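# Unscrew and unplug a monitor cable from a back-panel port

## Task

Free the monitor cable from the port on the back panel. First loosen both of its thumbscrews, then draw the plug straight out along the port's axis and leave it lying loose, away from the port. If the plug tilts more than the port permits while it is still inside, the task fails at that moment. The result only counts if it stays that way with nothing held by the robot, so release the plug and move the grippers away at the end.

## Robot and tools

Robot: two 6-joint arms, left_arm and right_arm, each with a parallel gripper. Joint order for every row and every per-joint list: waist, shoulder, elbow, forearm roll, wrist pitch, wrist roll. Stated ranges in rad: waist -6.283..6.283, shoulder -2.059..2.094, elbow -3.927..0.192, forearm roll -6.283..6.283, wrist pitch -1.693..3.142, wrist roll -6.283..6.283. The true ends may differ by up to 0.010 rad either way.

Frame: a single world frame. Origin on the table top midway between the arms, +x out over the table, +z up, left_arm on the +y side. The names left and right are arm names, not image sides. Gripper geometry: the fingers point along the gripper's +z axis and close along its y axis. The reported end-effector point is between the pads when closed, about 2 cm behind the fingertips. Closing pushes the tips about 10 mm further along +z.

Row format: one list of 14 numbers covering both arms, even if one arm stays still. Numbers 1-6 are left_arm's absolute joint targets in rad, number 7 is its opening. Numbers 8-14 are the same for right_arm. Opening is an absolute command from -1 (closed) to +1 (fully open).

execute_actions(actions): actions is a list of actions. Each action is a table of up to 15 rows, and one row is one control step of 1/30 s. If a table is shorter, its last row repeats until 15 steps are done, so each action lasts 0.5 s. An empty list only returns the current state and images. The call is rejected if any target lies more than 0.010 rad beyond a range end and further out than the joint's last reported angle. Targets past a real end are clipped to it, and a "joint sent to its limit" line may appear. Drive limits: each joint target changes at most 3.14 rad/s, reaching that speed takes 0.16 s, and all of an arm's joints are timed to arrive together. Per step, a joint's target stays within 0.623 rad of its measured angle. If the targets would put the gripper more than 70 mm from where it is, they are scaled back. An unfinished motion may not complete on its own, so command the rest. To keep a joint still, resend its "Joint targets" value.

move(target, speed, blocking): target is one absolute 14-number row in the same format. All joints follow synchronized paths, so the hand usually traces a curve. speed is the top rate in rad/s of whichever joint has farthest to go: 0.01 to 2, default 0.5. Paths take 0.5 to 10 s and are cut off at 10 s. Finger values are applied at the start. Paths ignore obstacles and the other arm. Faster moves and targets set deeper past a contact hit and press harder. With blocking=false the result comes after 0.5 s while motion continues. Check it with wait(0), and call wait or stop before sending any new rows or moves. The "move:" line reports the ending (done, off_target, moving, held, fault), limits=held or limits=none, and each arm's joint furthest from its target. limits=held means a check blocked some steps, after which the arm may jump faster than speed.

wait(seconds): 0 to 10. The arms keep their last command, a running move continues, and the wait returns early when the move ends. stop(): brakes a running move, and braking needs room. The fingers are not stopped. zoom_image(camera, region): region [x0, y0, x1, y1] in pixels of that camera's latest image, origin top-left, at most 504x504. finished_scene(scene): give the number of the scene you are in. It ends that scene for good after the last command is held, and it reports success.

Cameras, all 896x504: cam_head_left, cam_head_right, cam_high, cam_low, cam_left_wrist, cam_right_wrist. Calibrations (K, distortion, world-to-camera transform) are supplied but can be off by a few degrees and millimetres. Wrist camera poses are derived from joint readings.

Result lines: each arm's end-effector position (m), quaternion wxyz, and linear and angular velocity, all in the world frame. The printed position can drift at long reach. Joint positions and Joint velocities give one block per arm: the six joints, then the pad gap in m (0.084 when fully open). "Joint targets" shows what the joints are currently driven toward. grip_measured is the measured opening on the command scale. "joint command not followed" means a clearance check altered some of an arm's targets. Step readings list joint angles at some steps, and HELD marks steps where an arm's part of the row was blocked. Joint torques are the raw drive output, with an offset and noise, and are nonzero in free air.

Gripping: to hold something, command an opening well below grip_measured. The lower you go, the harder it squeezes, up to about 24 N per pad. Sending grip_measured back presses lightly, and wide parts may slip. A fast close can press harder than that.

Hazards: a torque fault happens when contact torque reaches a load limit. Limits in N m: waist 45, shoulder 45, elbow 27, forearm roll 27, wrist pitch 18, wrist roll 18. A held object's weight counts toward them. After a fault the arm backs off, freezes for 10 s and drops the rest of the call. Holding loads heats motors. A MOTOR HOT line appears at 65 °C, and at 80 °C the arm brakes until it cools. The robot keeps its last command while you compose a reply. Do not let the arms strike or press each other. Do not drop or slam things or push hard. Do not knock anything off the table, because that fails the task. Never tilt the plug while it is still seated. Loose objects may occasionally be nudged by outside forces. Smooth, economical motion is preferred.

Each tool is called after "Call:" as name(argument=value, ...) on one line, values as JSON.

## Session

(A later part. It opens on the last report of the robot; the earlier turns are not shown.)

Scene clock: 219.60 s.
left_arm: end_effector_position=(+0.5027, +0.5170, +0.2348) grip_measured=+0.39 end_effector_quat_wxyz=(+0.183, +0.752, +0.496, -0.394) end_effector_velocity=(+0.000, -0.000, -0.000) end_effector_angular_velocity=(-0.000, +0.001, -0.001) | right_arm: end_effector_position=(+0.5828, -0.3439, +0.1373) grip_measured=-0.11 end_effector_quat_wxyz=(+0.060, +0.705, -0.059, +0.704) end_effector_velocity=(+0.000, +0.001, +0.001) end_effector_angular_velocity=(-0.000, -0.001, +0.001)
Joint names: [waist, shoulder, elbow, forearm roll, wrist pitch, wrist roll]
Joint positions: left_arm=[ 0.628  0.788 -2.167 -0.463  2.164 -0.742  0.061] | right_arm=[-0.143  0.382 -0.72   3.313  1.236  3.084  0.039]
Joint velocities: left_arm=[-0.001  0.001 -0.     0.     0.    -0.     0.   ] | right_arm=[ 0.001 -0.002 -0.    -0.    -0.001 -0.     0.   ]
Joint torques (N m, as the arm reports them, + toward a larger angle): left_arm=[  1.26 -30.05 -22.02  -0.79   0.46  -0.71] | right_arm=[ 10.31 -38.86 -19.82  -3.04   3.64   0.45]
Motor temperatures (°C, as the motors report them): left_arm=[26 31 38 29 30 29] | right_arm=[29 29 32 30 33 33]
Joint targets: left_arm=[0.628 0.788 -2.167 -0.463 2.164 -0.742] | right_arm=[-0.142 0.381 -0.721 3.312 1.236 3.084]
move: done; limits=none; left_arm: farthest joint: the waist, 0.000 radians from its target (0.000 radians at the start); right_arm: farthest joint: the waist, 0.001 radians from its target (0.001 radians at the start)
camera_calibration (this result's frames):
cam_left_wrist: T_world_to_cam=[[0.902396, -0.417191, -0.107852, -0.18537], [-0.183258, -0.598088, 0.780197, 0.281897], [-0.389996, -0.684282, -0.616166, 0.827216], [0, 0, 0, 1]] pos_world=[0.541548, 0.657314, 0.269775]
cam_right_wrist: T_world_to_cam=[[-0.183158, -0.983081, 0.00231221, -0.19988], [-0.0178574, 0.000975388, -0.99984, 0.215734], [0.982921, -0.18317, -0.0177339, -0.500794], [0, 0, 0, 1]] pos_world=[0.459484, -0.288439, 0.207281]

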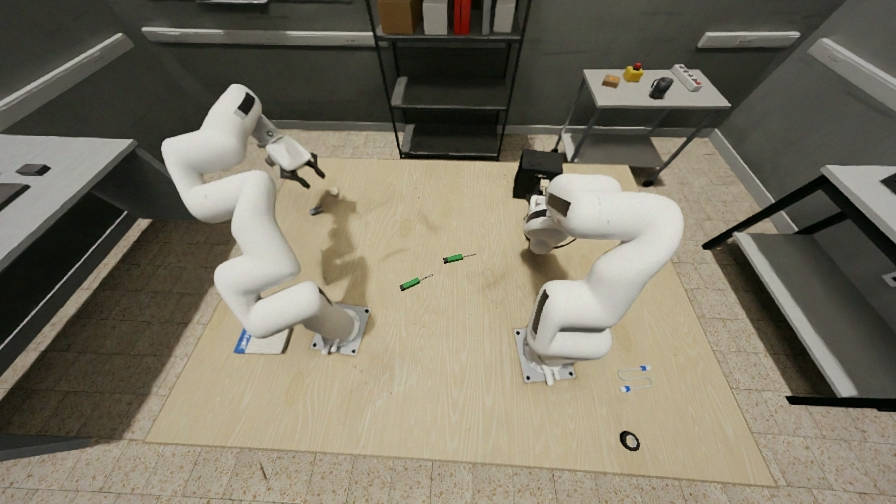

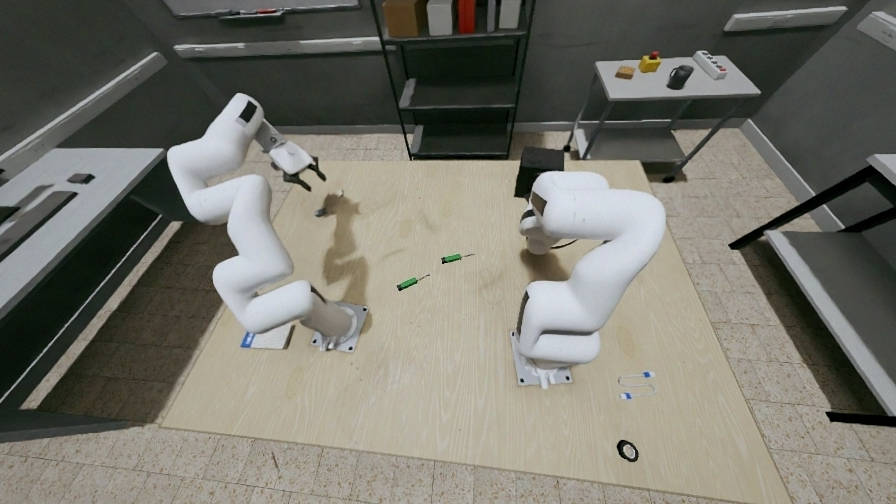

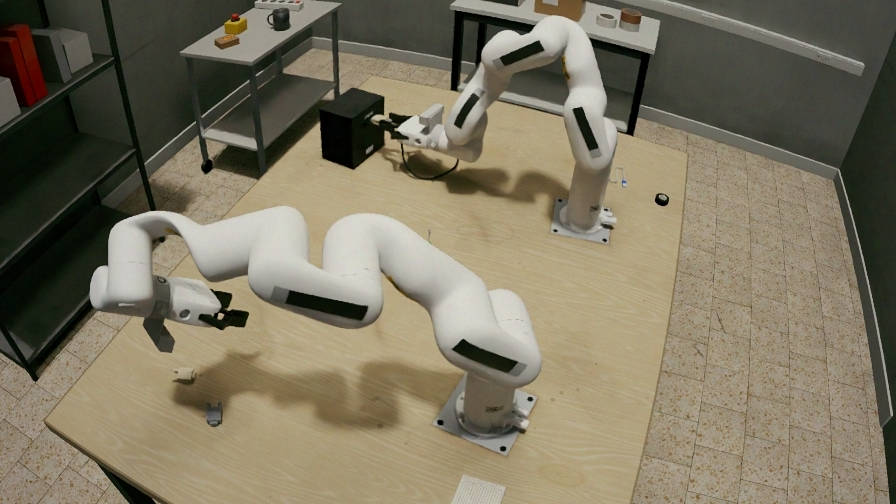

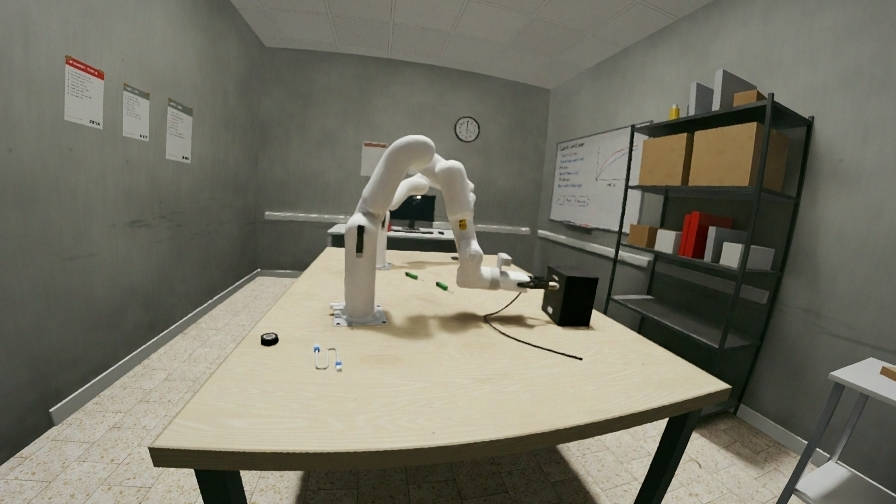

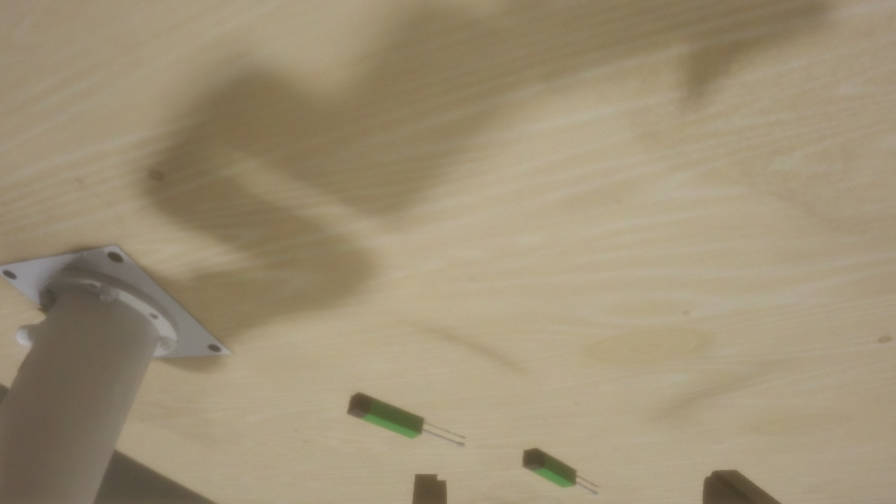

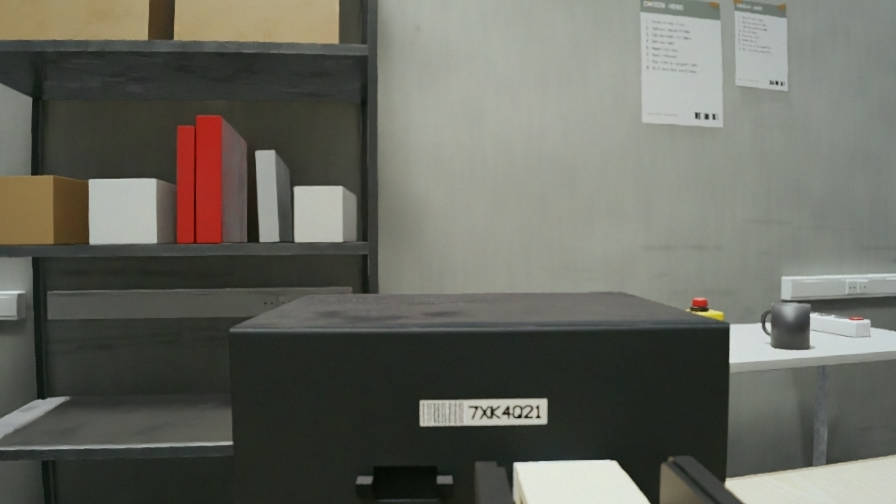

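Call:
execute_actions(actions=[[[0.628,0.788,-2.167,-0.463,2.164,-0.742,0.4,-0.151,0.3815,-0.7207,3.312,1.2365,3.084,1]],[[0.628,0.788,-2.167,-0.463,2.164,-0.742,0.4,-0.066,0.348,-0.601,3.404,1.326,3.08,1]],[[0.628,0.788,-2.167,-0.463,2.164,-0.742,0.4,-0.066,0.348,-0.601,3.404,1.326,2.5,1]],[[0.628,0.788,-2.167,-0.463,2.164,-0.742,0.4,-0.066,0.348,-0.601,3.404,1.326,1.9,1]],[[0.628,0.788,-2.167,-0.463,2.164,-0.742,0.4,-0.05,0.348,-0.601,3.404,1.326,1.49,1]],[[0.628,0.788,-2.167,-0.463,2.164,-0.742,0.4,-0.05,0.348,-0.601,3.404,1.326,1.49,-0.55]],[[0.628,0.788,-2.167,-0.463,2.164,-0.742,0.4,-0.05,0.348,-0.601,3.404,1.326,1.49,-0.55]],[[0.628,0.788,-2.167,-0.463,2.164,-0.742,0.4,-0.084,0.4035,-0.7344,3.393,1.25,1.838,-0.55]],[[0.628,0.788,-2.167,-0.463,2.164,-0.742,0.4,-0.084,0.4035,-0.7344,3.393,1.25,1.838,-0.55]],[[0.628,0.788,-2.167,-0.463,2.164,-0.742,0.4,-0.084,0.4035,-0.7344,3.393,1.25,1.838,-1]],[[0.628,0.788,-2.167,-0.463,2.164,-0.742,0.4,-0.084,0.4035,-0.7344,3.393,1.25,1.838,-1]]])

Call:
move(target=[0.628,0.788,-2.167,-0.463,2.164,-0.742,0.4,-0.083,0.4275,-0.739,3.393,1.269,1.138,-1], speed=0.4)

Scene clock: 254.23 s.
left_arm: end_effector_position=(+0.5027, +0.5170, +0.2348) grip_measured=+0.39 end_effector_quat_wxyz=(+0.183, +0.752, +0.496, -0.394) end_effector_velocity=(+0.000, +0.000, +0.001) end_effector_angular_velocity=(+0.001, -0.002, +0.000) | right_arm: end_effector_position=(+0.5852, -0.3262, +0.1331) grip_measured=-0.84 end_effector_quat_wxyz=(+0.458, +0.614, +0.350, +0.539) end_effector_velocity=(+0.000, +0.000, +0.001) end_effector_angular_velocity=(-0.002, -0.003, +0.000)
Joint names: [waist, shoulder, elbow, forearm roll, wrist pitch, wrist roll]
Joint positions: left_arm=[ 0.628  0.788 -2.167 -0.463  2.164 -0.742  0.061] | right_arm=[-0.084  0.404 -0.734  3.393  1.25   1.838  0.007]
Joint velocities: left_arm=[ 0.    -0.001 -0.001 -0.001  0.    -0.     0.   ] | right_arm=[ 0.    -0.     0.    -0.     0.003 -0.001 -0.   ]
Joint torques (N m, as the arm reports them, + toward a larger angle): left_arm=[  0.32 -30.49 -22.24  -0.91   0.3   -0.57] | right_arm=[ -3.   -32.58 -12.73   0.38   2.32   0.31]
Motor temperatures (°C, as the motors report them): left_arm=[26 31 38 29 30 29] | right_arm=[30 30 32 30 34 33]
Joint targets: left_arm=[0.628 0.788 -2.167 -0.463 2.164 -0.742] | right_arm=[-0.084 0.403 -0.734 3.393 1.250 1.838]
Step readings (joint positions; steps 1 to 15: 1st action; 16 to 30: 2nd action; 31 to 45: 3rd action; 46 to 60: 4th action; 61 to 75: 5th action; 76 to 90: 6th action; 91 to 105: 7th action; 106 to 120: 8th action; 121 to 135: 9th action; 136 to 150: 10th action; 151 to 165: 11th action):
0: left_arm=[0.628 0.788 -2.167 -0.463 2.164 -0.742] | right_arm=[-0.142 0.382 -0.721 3.313 1.236 3.084]
1: left_arm=[0.628 0.788 -2.167 -0.463 2.164 -0.742] | right_arm=[-0.141 0.381 -0.722 3.311 1.239 3.084]
2: left_arm=[0.628 0.788 -2.167 -0.463 2.164 -0.742] | right_arm=[-0.139 0.378 -0.726 3.309 1.242 3.084]
4: left_arm=[0.628 0.788 -2.167 -0.463 2.164 -0.742] | right_arm=[-0.141 0.375 -0.730 3.308 1.243 3.084]
8: left_arm=[0.628 0.788 -2.167 -0.463 2.164 -0.742] | right_arm=[-0.146 0.378 -0.726 3.310 1.241 3.084]
15: left_arm=[0.628 0.788 -2.167 -0.463 2.164 -0.742] | right_arm=[-0.150 0.381 -0.721 3.312 1.237 3.084]
16: left_arm=[0.628 0.788 -2.167 -0.463 2.164 -0.742] | right_arm=[-0.150 0.381 -0.721 3.312 1.237 3.084]
17: left_arm=[0.628 0.788 -2.167 -0.463 2.164 -0.742] | right_arm=[-0.147 0.379 -0.716 3.317 1.243 3.084]
19: left_arm=[0.628 0.788 -2.167 -0.463 2.164 -0.742] | right_arm=[-0.118 0.367 -0.675 3.350 1.275 3.082]
23: left_arm=[0.628 0.788 -2.167 -0.463 2.164 -0.742] | right_arm=[-0.074 0.353 -0.611 3.393 1.314 3.080]
30: left_arm=[0.628 0.788 -2.167 -0.463 2.164 -0.742] | right_arm=[-0.067 0.348 -0.603 3.403 1.325 3.080]
31: left_arm=[0.628 0.788 -2.167 -0.463 2.164 -0.742] | right_arm=[-0.067 0.348 -0.602 3.403 1.325 3.079]
32: left_arm=[0.628 0.788 -2.167 -0.463 2.164 -0.742] | right_arm=[-0.067 0.348 -0.602 3.404 1.326 3.073]
34: left_arm=[0.628 0.788 -2.167 -0.463 2.164 -0.742] | right_arm=[-0.066 0.348 -0.602 3.404 1.326 3.022]
38: left_arm=[0.628 0.788 -2.167 -0.463 2.164 -0.742] | right_arm=[-0.066 0.348 -0.601 3.404 1.326 2.751]
45: left_arm=[0.628 0.788 -2.167 -0.463 2.164 -0.742] | right_arm=[-0.066 0.348 -0.601 3.404 1.326 2.518]
46: left_arm=[0.628 0.788 -2.167 -0.463 2.164 -0.742] | right_arm=[-0.066 0.348 -0.601 3.404 1.326 2.512]
47: left_arm=[0.628 0.788 -2.167 -0.463 2.164 -0.742] | right_arm=[-0.066 0.348 -0.601 3.404 1.326 2.502]
49: left_arm=[0.628 0.788 -2.167 -0.463 2.164 -0.742] | right_arm=[-0.066 0.348 -0.601 3.404 1.326 2.446]
53: left_arm=[0.628 0.788 -2.167 -0.463 2.164 -0.742] | right_arm=[-0.066 0.348 -0.601 3.404 1.326 2.169]
60: left_arm=[0.628 0.788 -2.167 -0.463 2.164 -0.742] | right_arm=[-0.066 0.348 -0.601 3.404 1.326 1.920]
61: left_arm=[0.628 0.788 -2.167 -0.463 2.164 -0.742] | right_arm=[-0.066 0.348 -0.601 3.404 1.326 1.913]
62: left_arm=[0.628 0.788 -2.167 -0.463 2.164 -0.742] | right_arm=[-0.066 0.348 -0.601 3.404 1.326 1.902]
64: left_arm=[0.628 0.788 -2.167 -0.463 2.164 -0.742] | right_arm=[-0.064 0.348 -0.601 3.404 1.326 1.847]
68: left_arm=[0.628 0.788 -2.167 -0.463 2.164 -0.742] | right_arm=[-0.055 0.348 -0.601 3.404 1.326 1.619]
75: left_arm=[0.628 0.788 -2.167 -0.463 2.164 -0.742] | right_arm=[-0.050 0.348 -0.601 3.404 1.326 1.499]
76: left_arm=[0.628 0.788 -2.167 -0.463 2.164 -0.742] | right_arm=[-0.050 0.348 -0.601 3.404 1.326 1.496]
77: left_arm=[0.628 0.788 -2.167 -0.463 2.164 -0.742] | right_arm=[-0.050 0.348 -0.601 3.404 1.326 1.494]
79: left_arm=[0.628 0.788 -2.167 -0.463 2.164 -0.742] | right_arm=[-0.050 0.348 -0.601 3.404 1.326 1.492]
83: left_arm=[0.628 0.788 -2.167 -0.463 2.164 -0.742] | right_arm=[-0.050 0.348 -0.601 3.404 1.326 1.491]
90: left_arm=[0.628 0.788 -2.167 -0.463 2.164 -0.742] | right_arm=[-0.050 0.348 -0.601 3.404 1.326 1.490]
91: left_arm=[0.628 0.788 -2.167 -0.463 2.164 -0.742] | right_arm=[-0.050 0.348 -0.601 3.404 1.326 1.490]
92: left_arm=[0.628 0.788 -2.167 -0.463 2.164 -0.742] | right_arm=[-0.050 0.348 -0.601 3.404 1.326 1.490]
94: left_arm=[0.628 0.788 -2.167 -0.463 2.164 -0.742] | right_arm=[-0.050 0.348 -0.601 3.404 1.326 1.490]
98: left_arm=[0.628 0.788 -2.167 -0.463 2.164 -0.742] | right_arm=[-0.050 0.348 -0.601 3.404 1.326 1.490]
105: left_arm=[0.628 0.788 -2.167 -0.463 2.164 -0.742] | right_arm=[-0.050 0.348 -0.601 3.404 1.326 1.490]
106: left_arm=[0.628 0.788 -2.167 -0.463 2.164 -0.742] | right_arm=[-0.050 0.348 -0.601 3.404 1.326 1.491]
107: left_arm=[0.628 0.788 -2.167 -0.463 2.164 -0.742] | right_arm=[-0.051 0.349 -0.603 3.404 1.324 1.497]
109: left_arm=[0.628 0.788 -2.167 -0.463 2.164 -0.742] | right_arm=[-0.055 0.357 -0.621 3.402 1.313 1.548]
113: left_arm=[0.628 0.788 -2.167 -0.463 2.164 -0.742] | right_arm=[-0.076 0.389 -0.701 3.396 1.270 1.746]
120: left_arm=[0.628 0.788 -2.167 -0.463 2.164 -0.742] | right_arm=[-0.083 0.403 -0.731 3.393 1.251 1.832]
121: left_arm=[0.628 0.788 -2.167 -0.463 2.164 -0.742] | right_arm=[-0.084 0.403 -0.732 3.393 1.251 1.834]
122: left_arm=[0.628 0.788 -2.167 -0.463 2.164 -0.742] | right_arm=[-0.084 0.403 -0.733 3.393 1.251 1.835]
124: left_arm=[0.628 0.788 -2.167 -0.463 2.164 -0.742] | right_arm=[-0.084 0.403 -0.733 3.393 1.250 1.836]
128: left_arm=[0.628 0.788 -2.167 -0.463 2.164 -0.742] | right_arm=[-0.084 0.404 -0.734 3.393 1.250 1.838]
135: left_arm=[0.628 0.788 -2.167 -0.463 2.164 -0.742] | right_arm=[-0.084 0.404 -0.734 3.393 1.250 1.838]
136: left_arm=[0.628 0.788 -2.167 -0.463 2.164 -0.742] | right_arm=[-0.084 0.404 -0.734 3.393 1.250 1.838]
137: left_arm=[0.628 0.788 -2.167 -0.463 2.164 -0.742] | right_arm=[-0.084 0.404 -0.734 3.393 1.250 1.838]
139: left_arm=[0.628 0.788 -2.167 -0.463 2.164 -0.742] | right_arm=[-0.084 0.404 -0.735 3.393 1.249 1.838]
143: left_arm=[0.628 0.788 -2.167 -0.463 2.164 -0.742] | right_arm=[-0.084 0.404 -0.735 3.393 1.250 1.838]
150: left_arm=[0.628 0.788 -2.167 -0.463 2.164 -0.742] | right_arm=[-0.084 0.404 -0.734 3.393 1.250 1.838]
151: left_arm=[0.628 0.788 -2.167 -0.463 2.164 -0.742] | right_arm=[-0.084 0.404 -0.734 3.393 1.250 1.838]
152: left_arm=[0.628 0.788 -2.167 -0.463 2.164 -0.742] | right_arm=[-0.084 0.404 -0.734 3.393 1.250 1.838]
154: left_arm=[0.628 0.788 -2.167 -0.463 2.164 -0.742] | right_arm=[-0.084 0.404 -0.734 3.393 1.250 1.838]
158: left_arm=[0.628 0.788 -2.167 -0.463 2.164 -0.742] | right_arm=[-0.084 0.404 -0.734 3.393 1.250 1.838]
165: Joint positions above
camera_calibration (this result's frames):
cam_left_wrist: T_world_to_cam=[[0.902396, -0.417192, -0.107852, -0.18537], [-0.183258, -0.598088, 0.780197, 0.281897], [-0.389996, -0.684282, -0.616166, 0.827216], [0, 0, 0, 1]] pos_world=[0.541548, 0.657314, 0.269775]
cam_right_wrist: T_world_to_cam=[[-0.0789254, -0.331099, 0.940289, -0.155171], [-0.18947, -0.921056, -0.34023, -0.0765347], [0.978709, -0.205009, 0.00996144, -0.508265], [0, 0, 0, 1]] pos_world=[0.470696, -0.226069, 0.12493]

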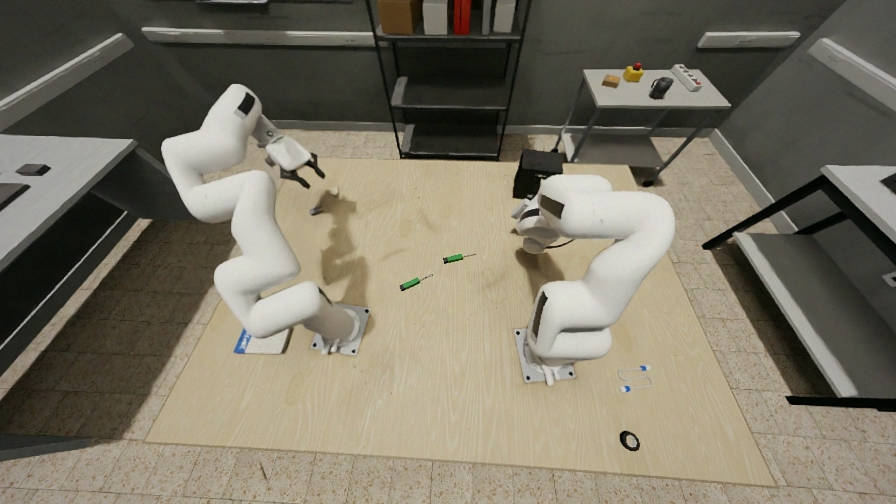

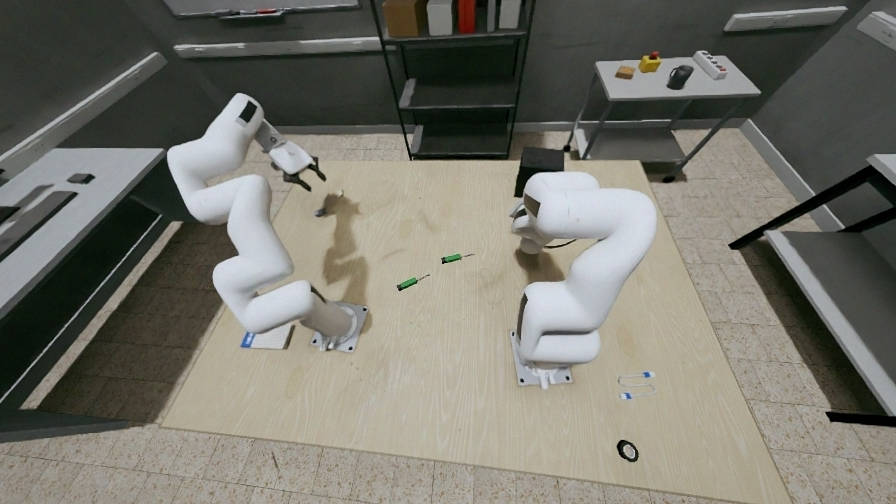

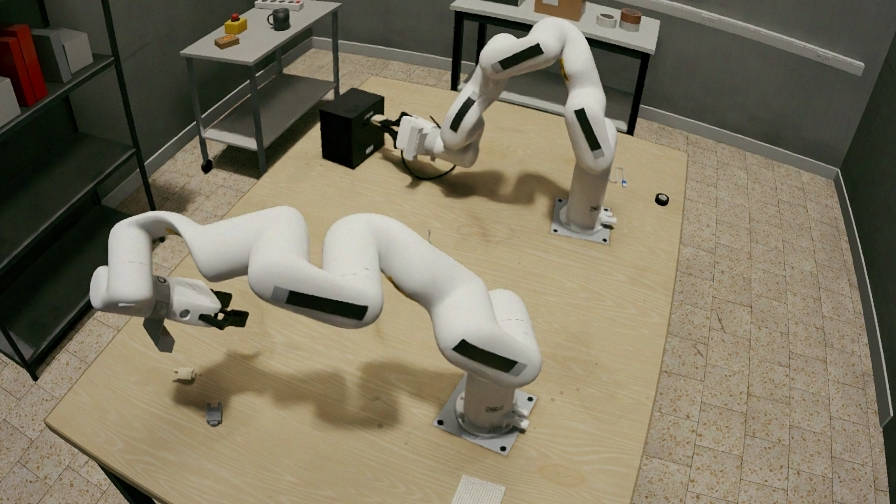

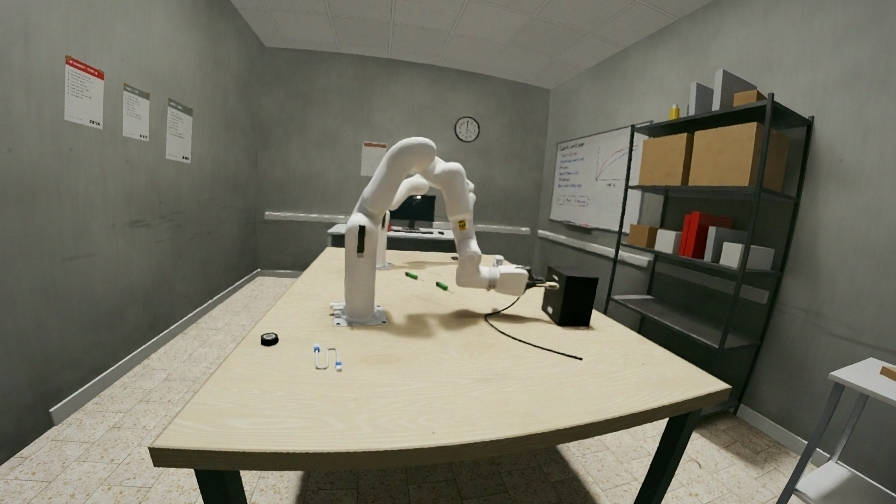

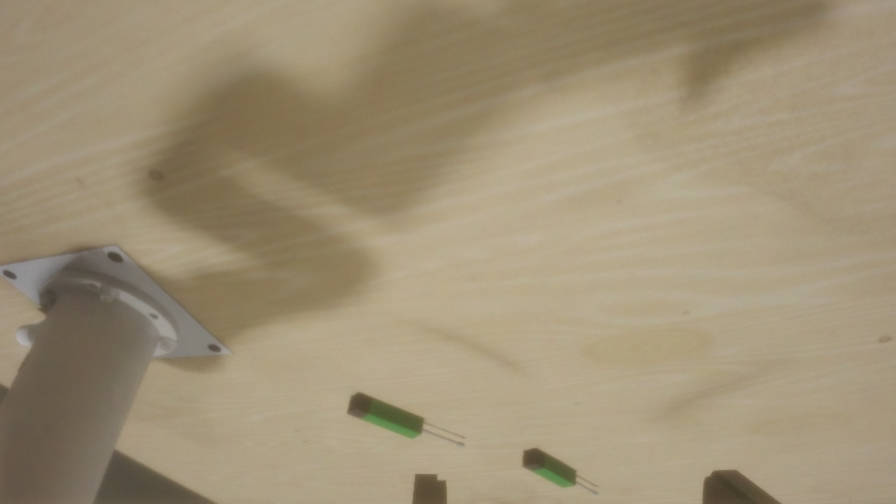

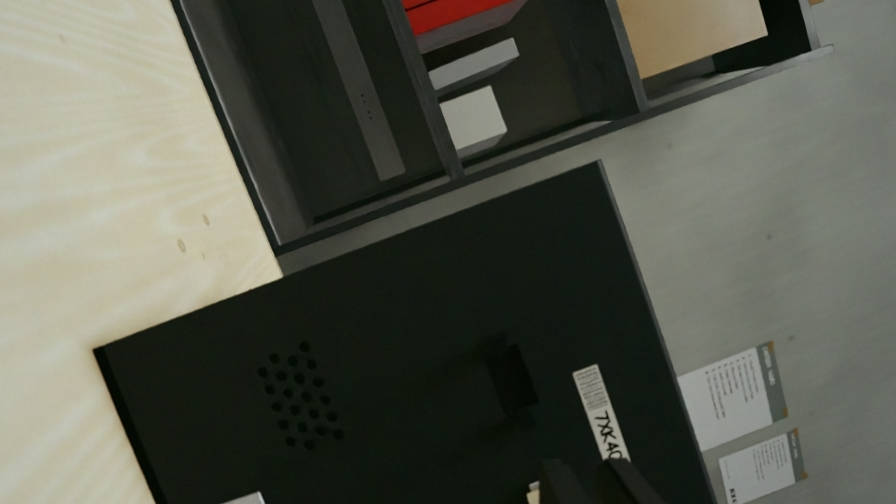

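Scene clock: 256.50 s.
left_arm: end_effector_position=(+0.5027, +0.5170, +0.2348) grip_measured=+0.39 end_effector_quat_wxyz=(+0.183, +0.752, +0.496, -0.394) end_effector_velocity=(-0.000, -0.000, -0.000) end_effector_angular_velocity=(-0.001, +0.001, -0.000) | right_arm: end_effector_position=(+0.5850, -0.3265, +0.1259) grip_measured=-0.84 end_effector_quat_wxyz=(+0.616, +0.456, +0.540, +0.348) end_effector_velocity=(+0.000, +0.000, +0.000) end_effector_angular_velocity=(-0.004, -0.000, +0.001)
Joint names: [waist, shoulder, elbow, forearm roll, wrist pitch, wrist roll]
Joint positions: left_arm=[ 0.628  0.788 -2.167 -0.463  2.164 -0.742  0.061] | right_arm=[-0.083  0.427 -0.739  3.393  1.269  1.138  0.007]
Joint velocities: left_arm=[-0.     0.001  0.001 -0.     0.    -0.    -0.   ] | right_arm=[-0.     0.    -0.    -0.001  0.001 -0.003  0.   ]
Joint torques (N m, as the arm reports them, + toward a larger angle): left_arm=[  1.18 -31.03 -21.85  -0.42   0.88  -0.47] | right_arm=[ -4.48 -30.8  -12.04   0.45   2.03   0.44]
Motor temperatures (°C, as the motors report them): left_arm=[26 31 38 29 30 29] | right_arm=[30 30 32 30 34 33]
Joint targets: left_arm=[0.628 0.788 -2.167 -0.463 2.164 -0.742] | right_arm=[-0.083 0.427 -0.739 3.393 1.269 1.138]
move: done; limits=none; left_arm: farthest joint: the waist, 0.000 radians from its target (0.000 radians at the start); right_arm: farthest joint: the waist, 0.000 radians from its target (0.001 radians at the start)
camera_calibration (this result's frames):
cam_left_wrist: T_world_to_cam=[[0.902396, -0.417191, -0.107852, -0.18537], [-0.183258, -0.598088, 0.780197, 0.281897], [-0.389996, -0.684282, -0.616166, 0.827216], [0, 0, 0, 1]] pos_world=[0.541548, 0.657314, 0.269775]
cam_right_wrist: T_world_to_cam=[[0.0481038, 0.346787, 0.936709, -0.00101408], [-0.190082, -0.917479, 0.349429, -0.164667], [0.980589, -0.194861, 0.0217838, -0.507396], [0, 0, 0, 1]] pos_world=[0.466296, -0.249598, 0.0695423]

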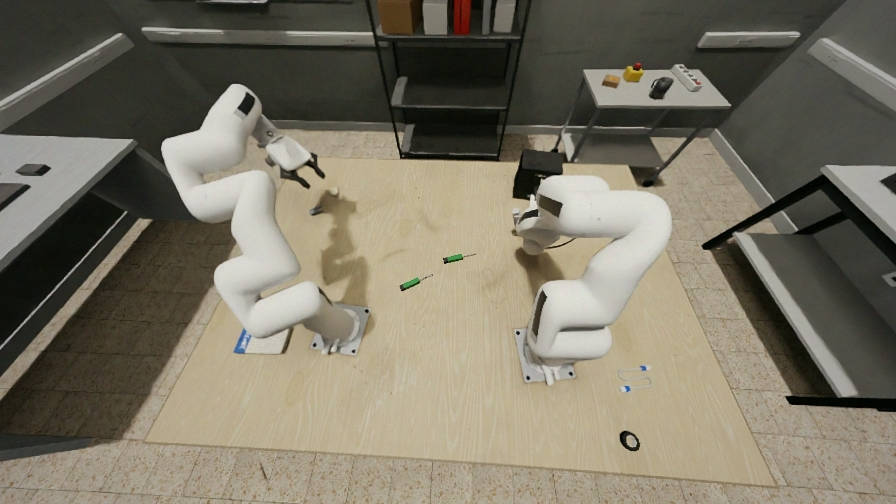

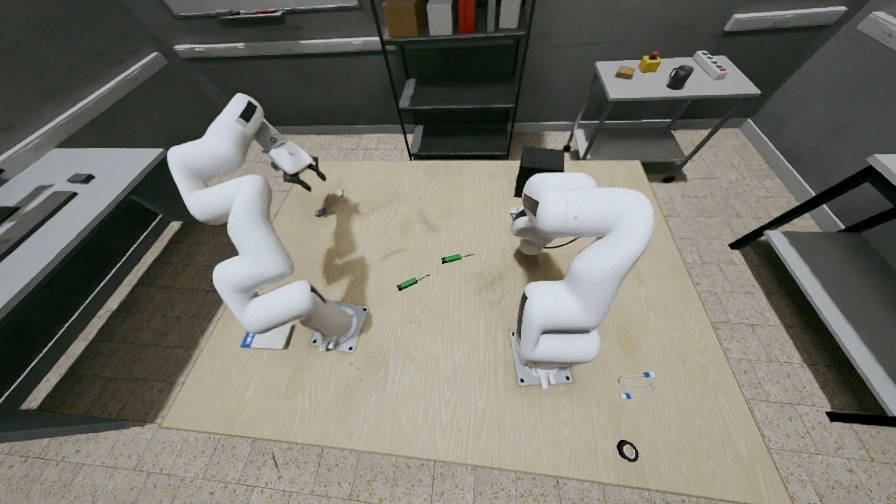

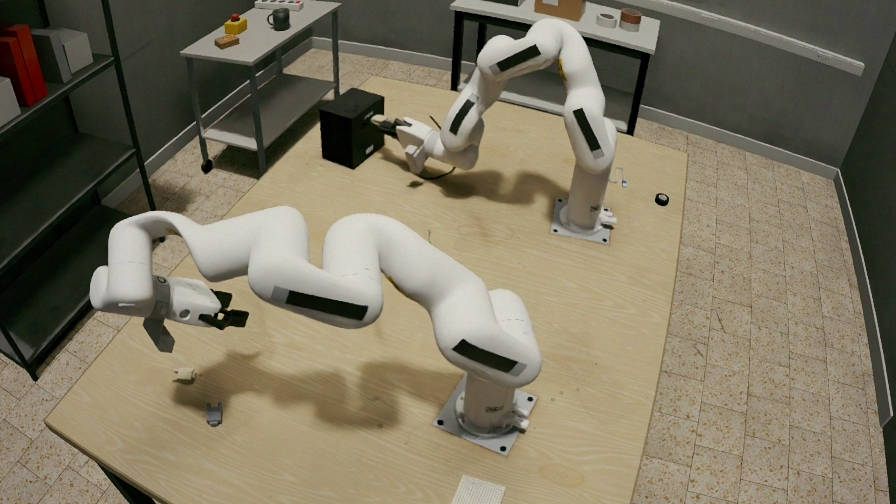

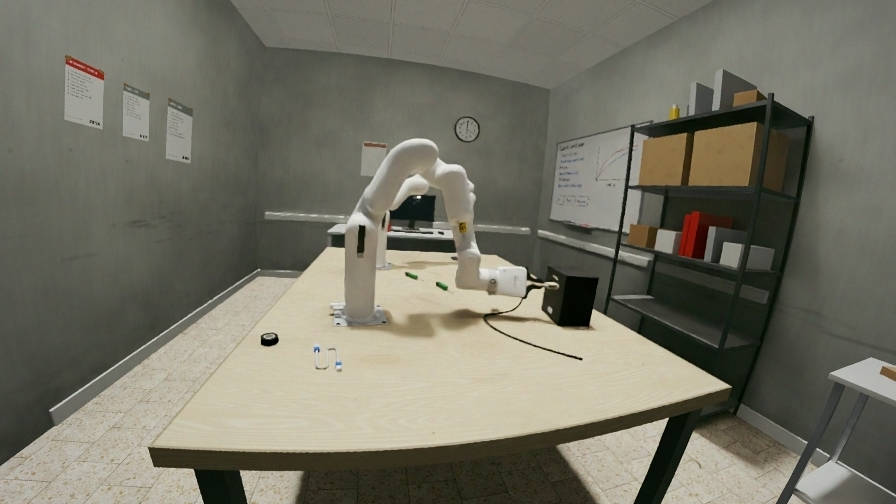

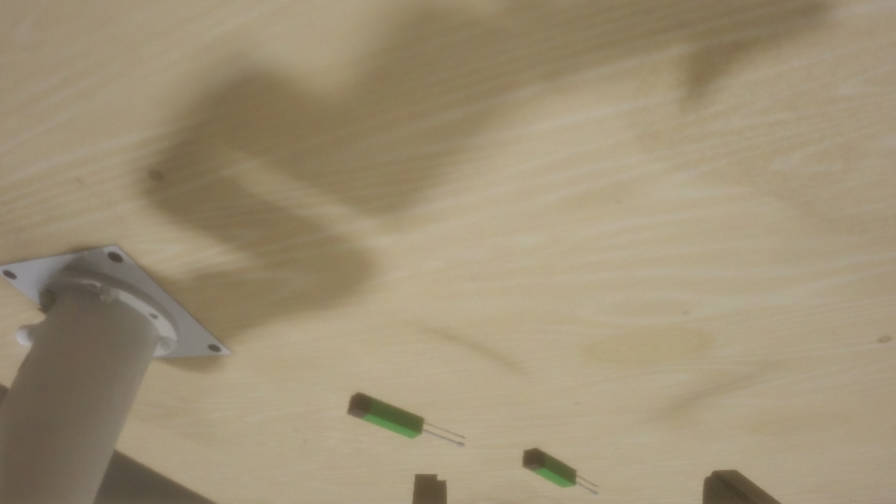

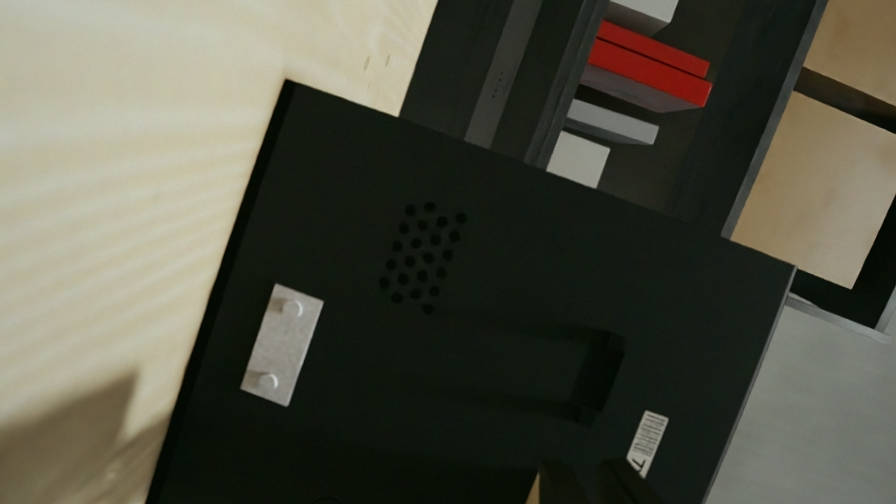

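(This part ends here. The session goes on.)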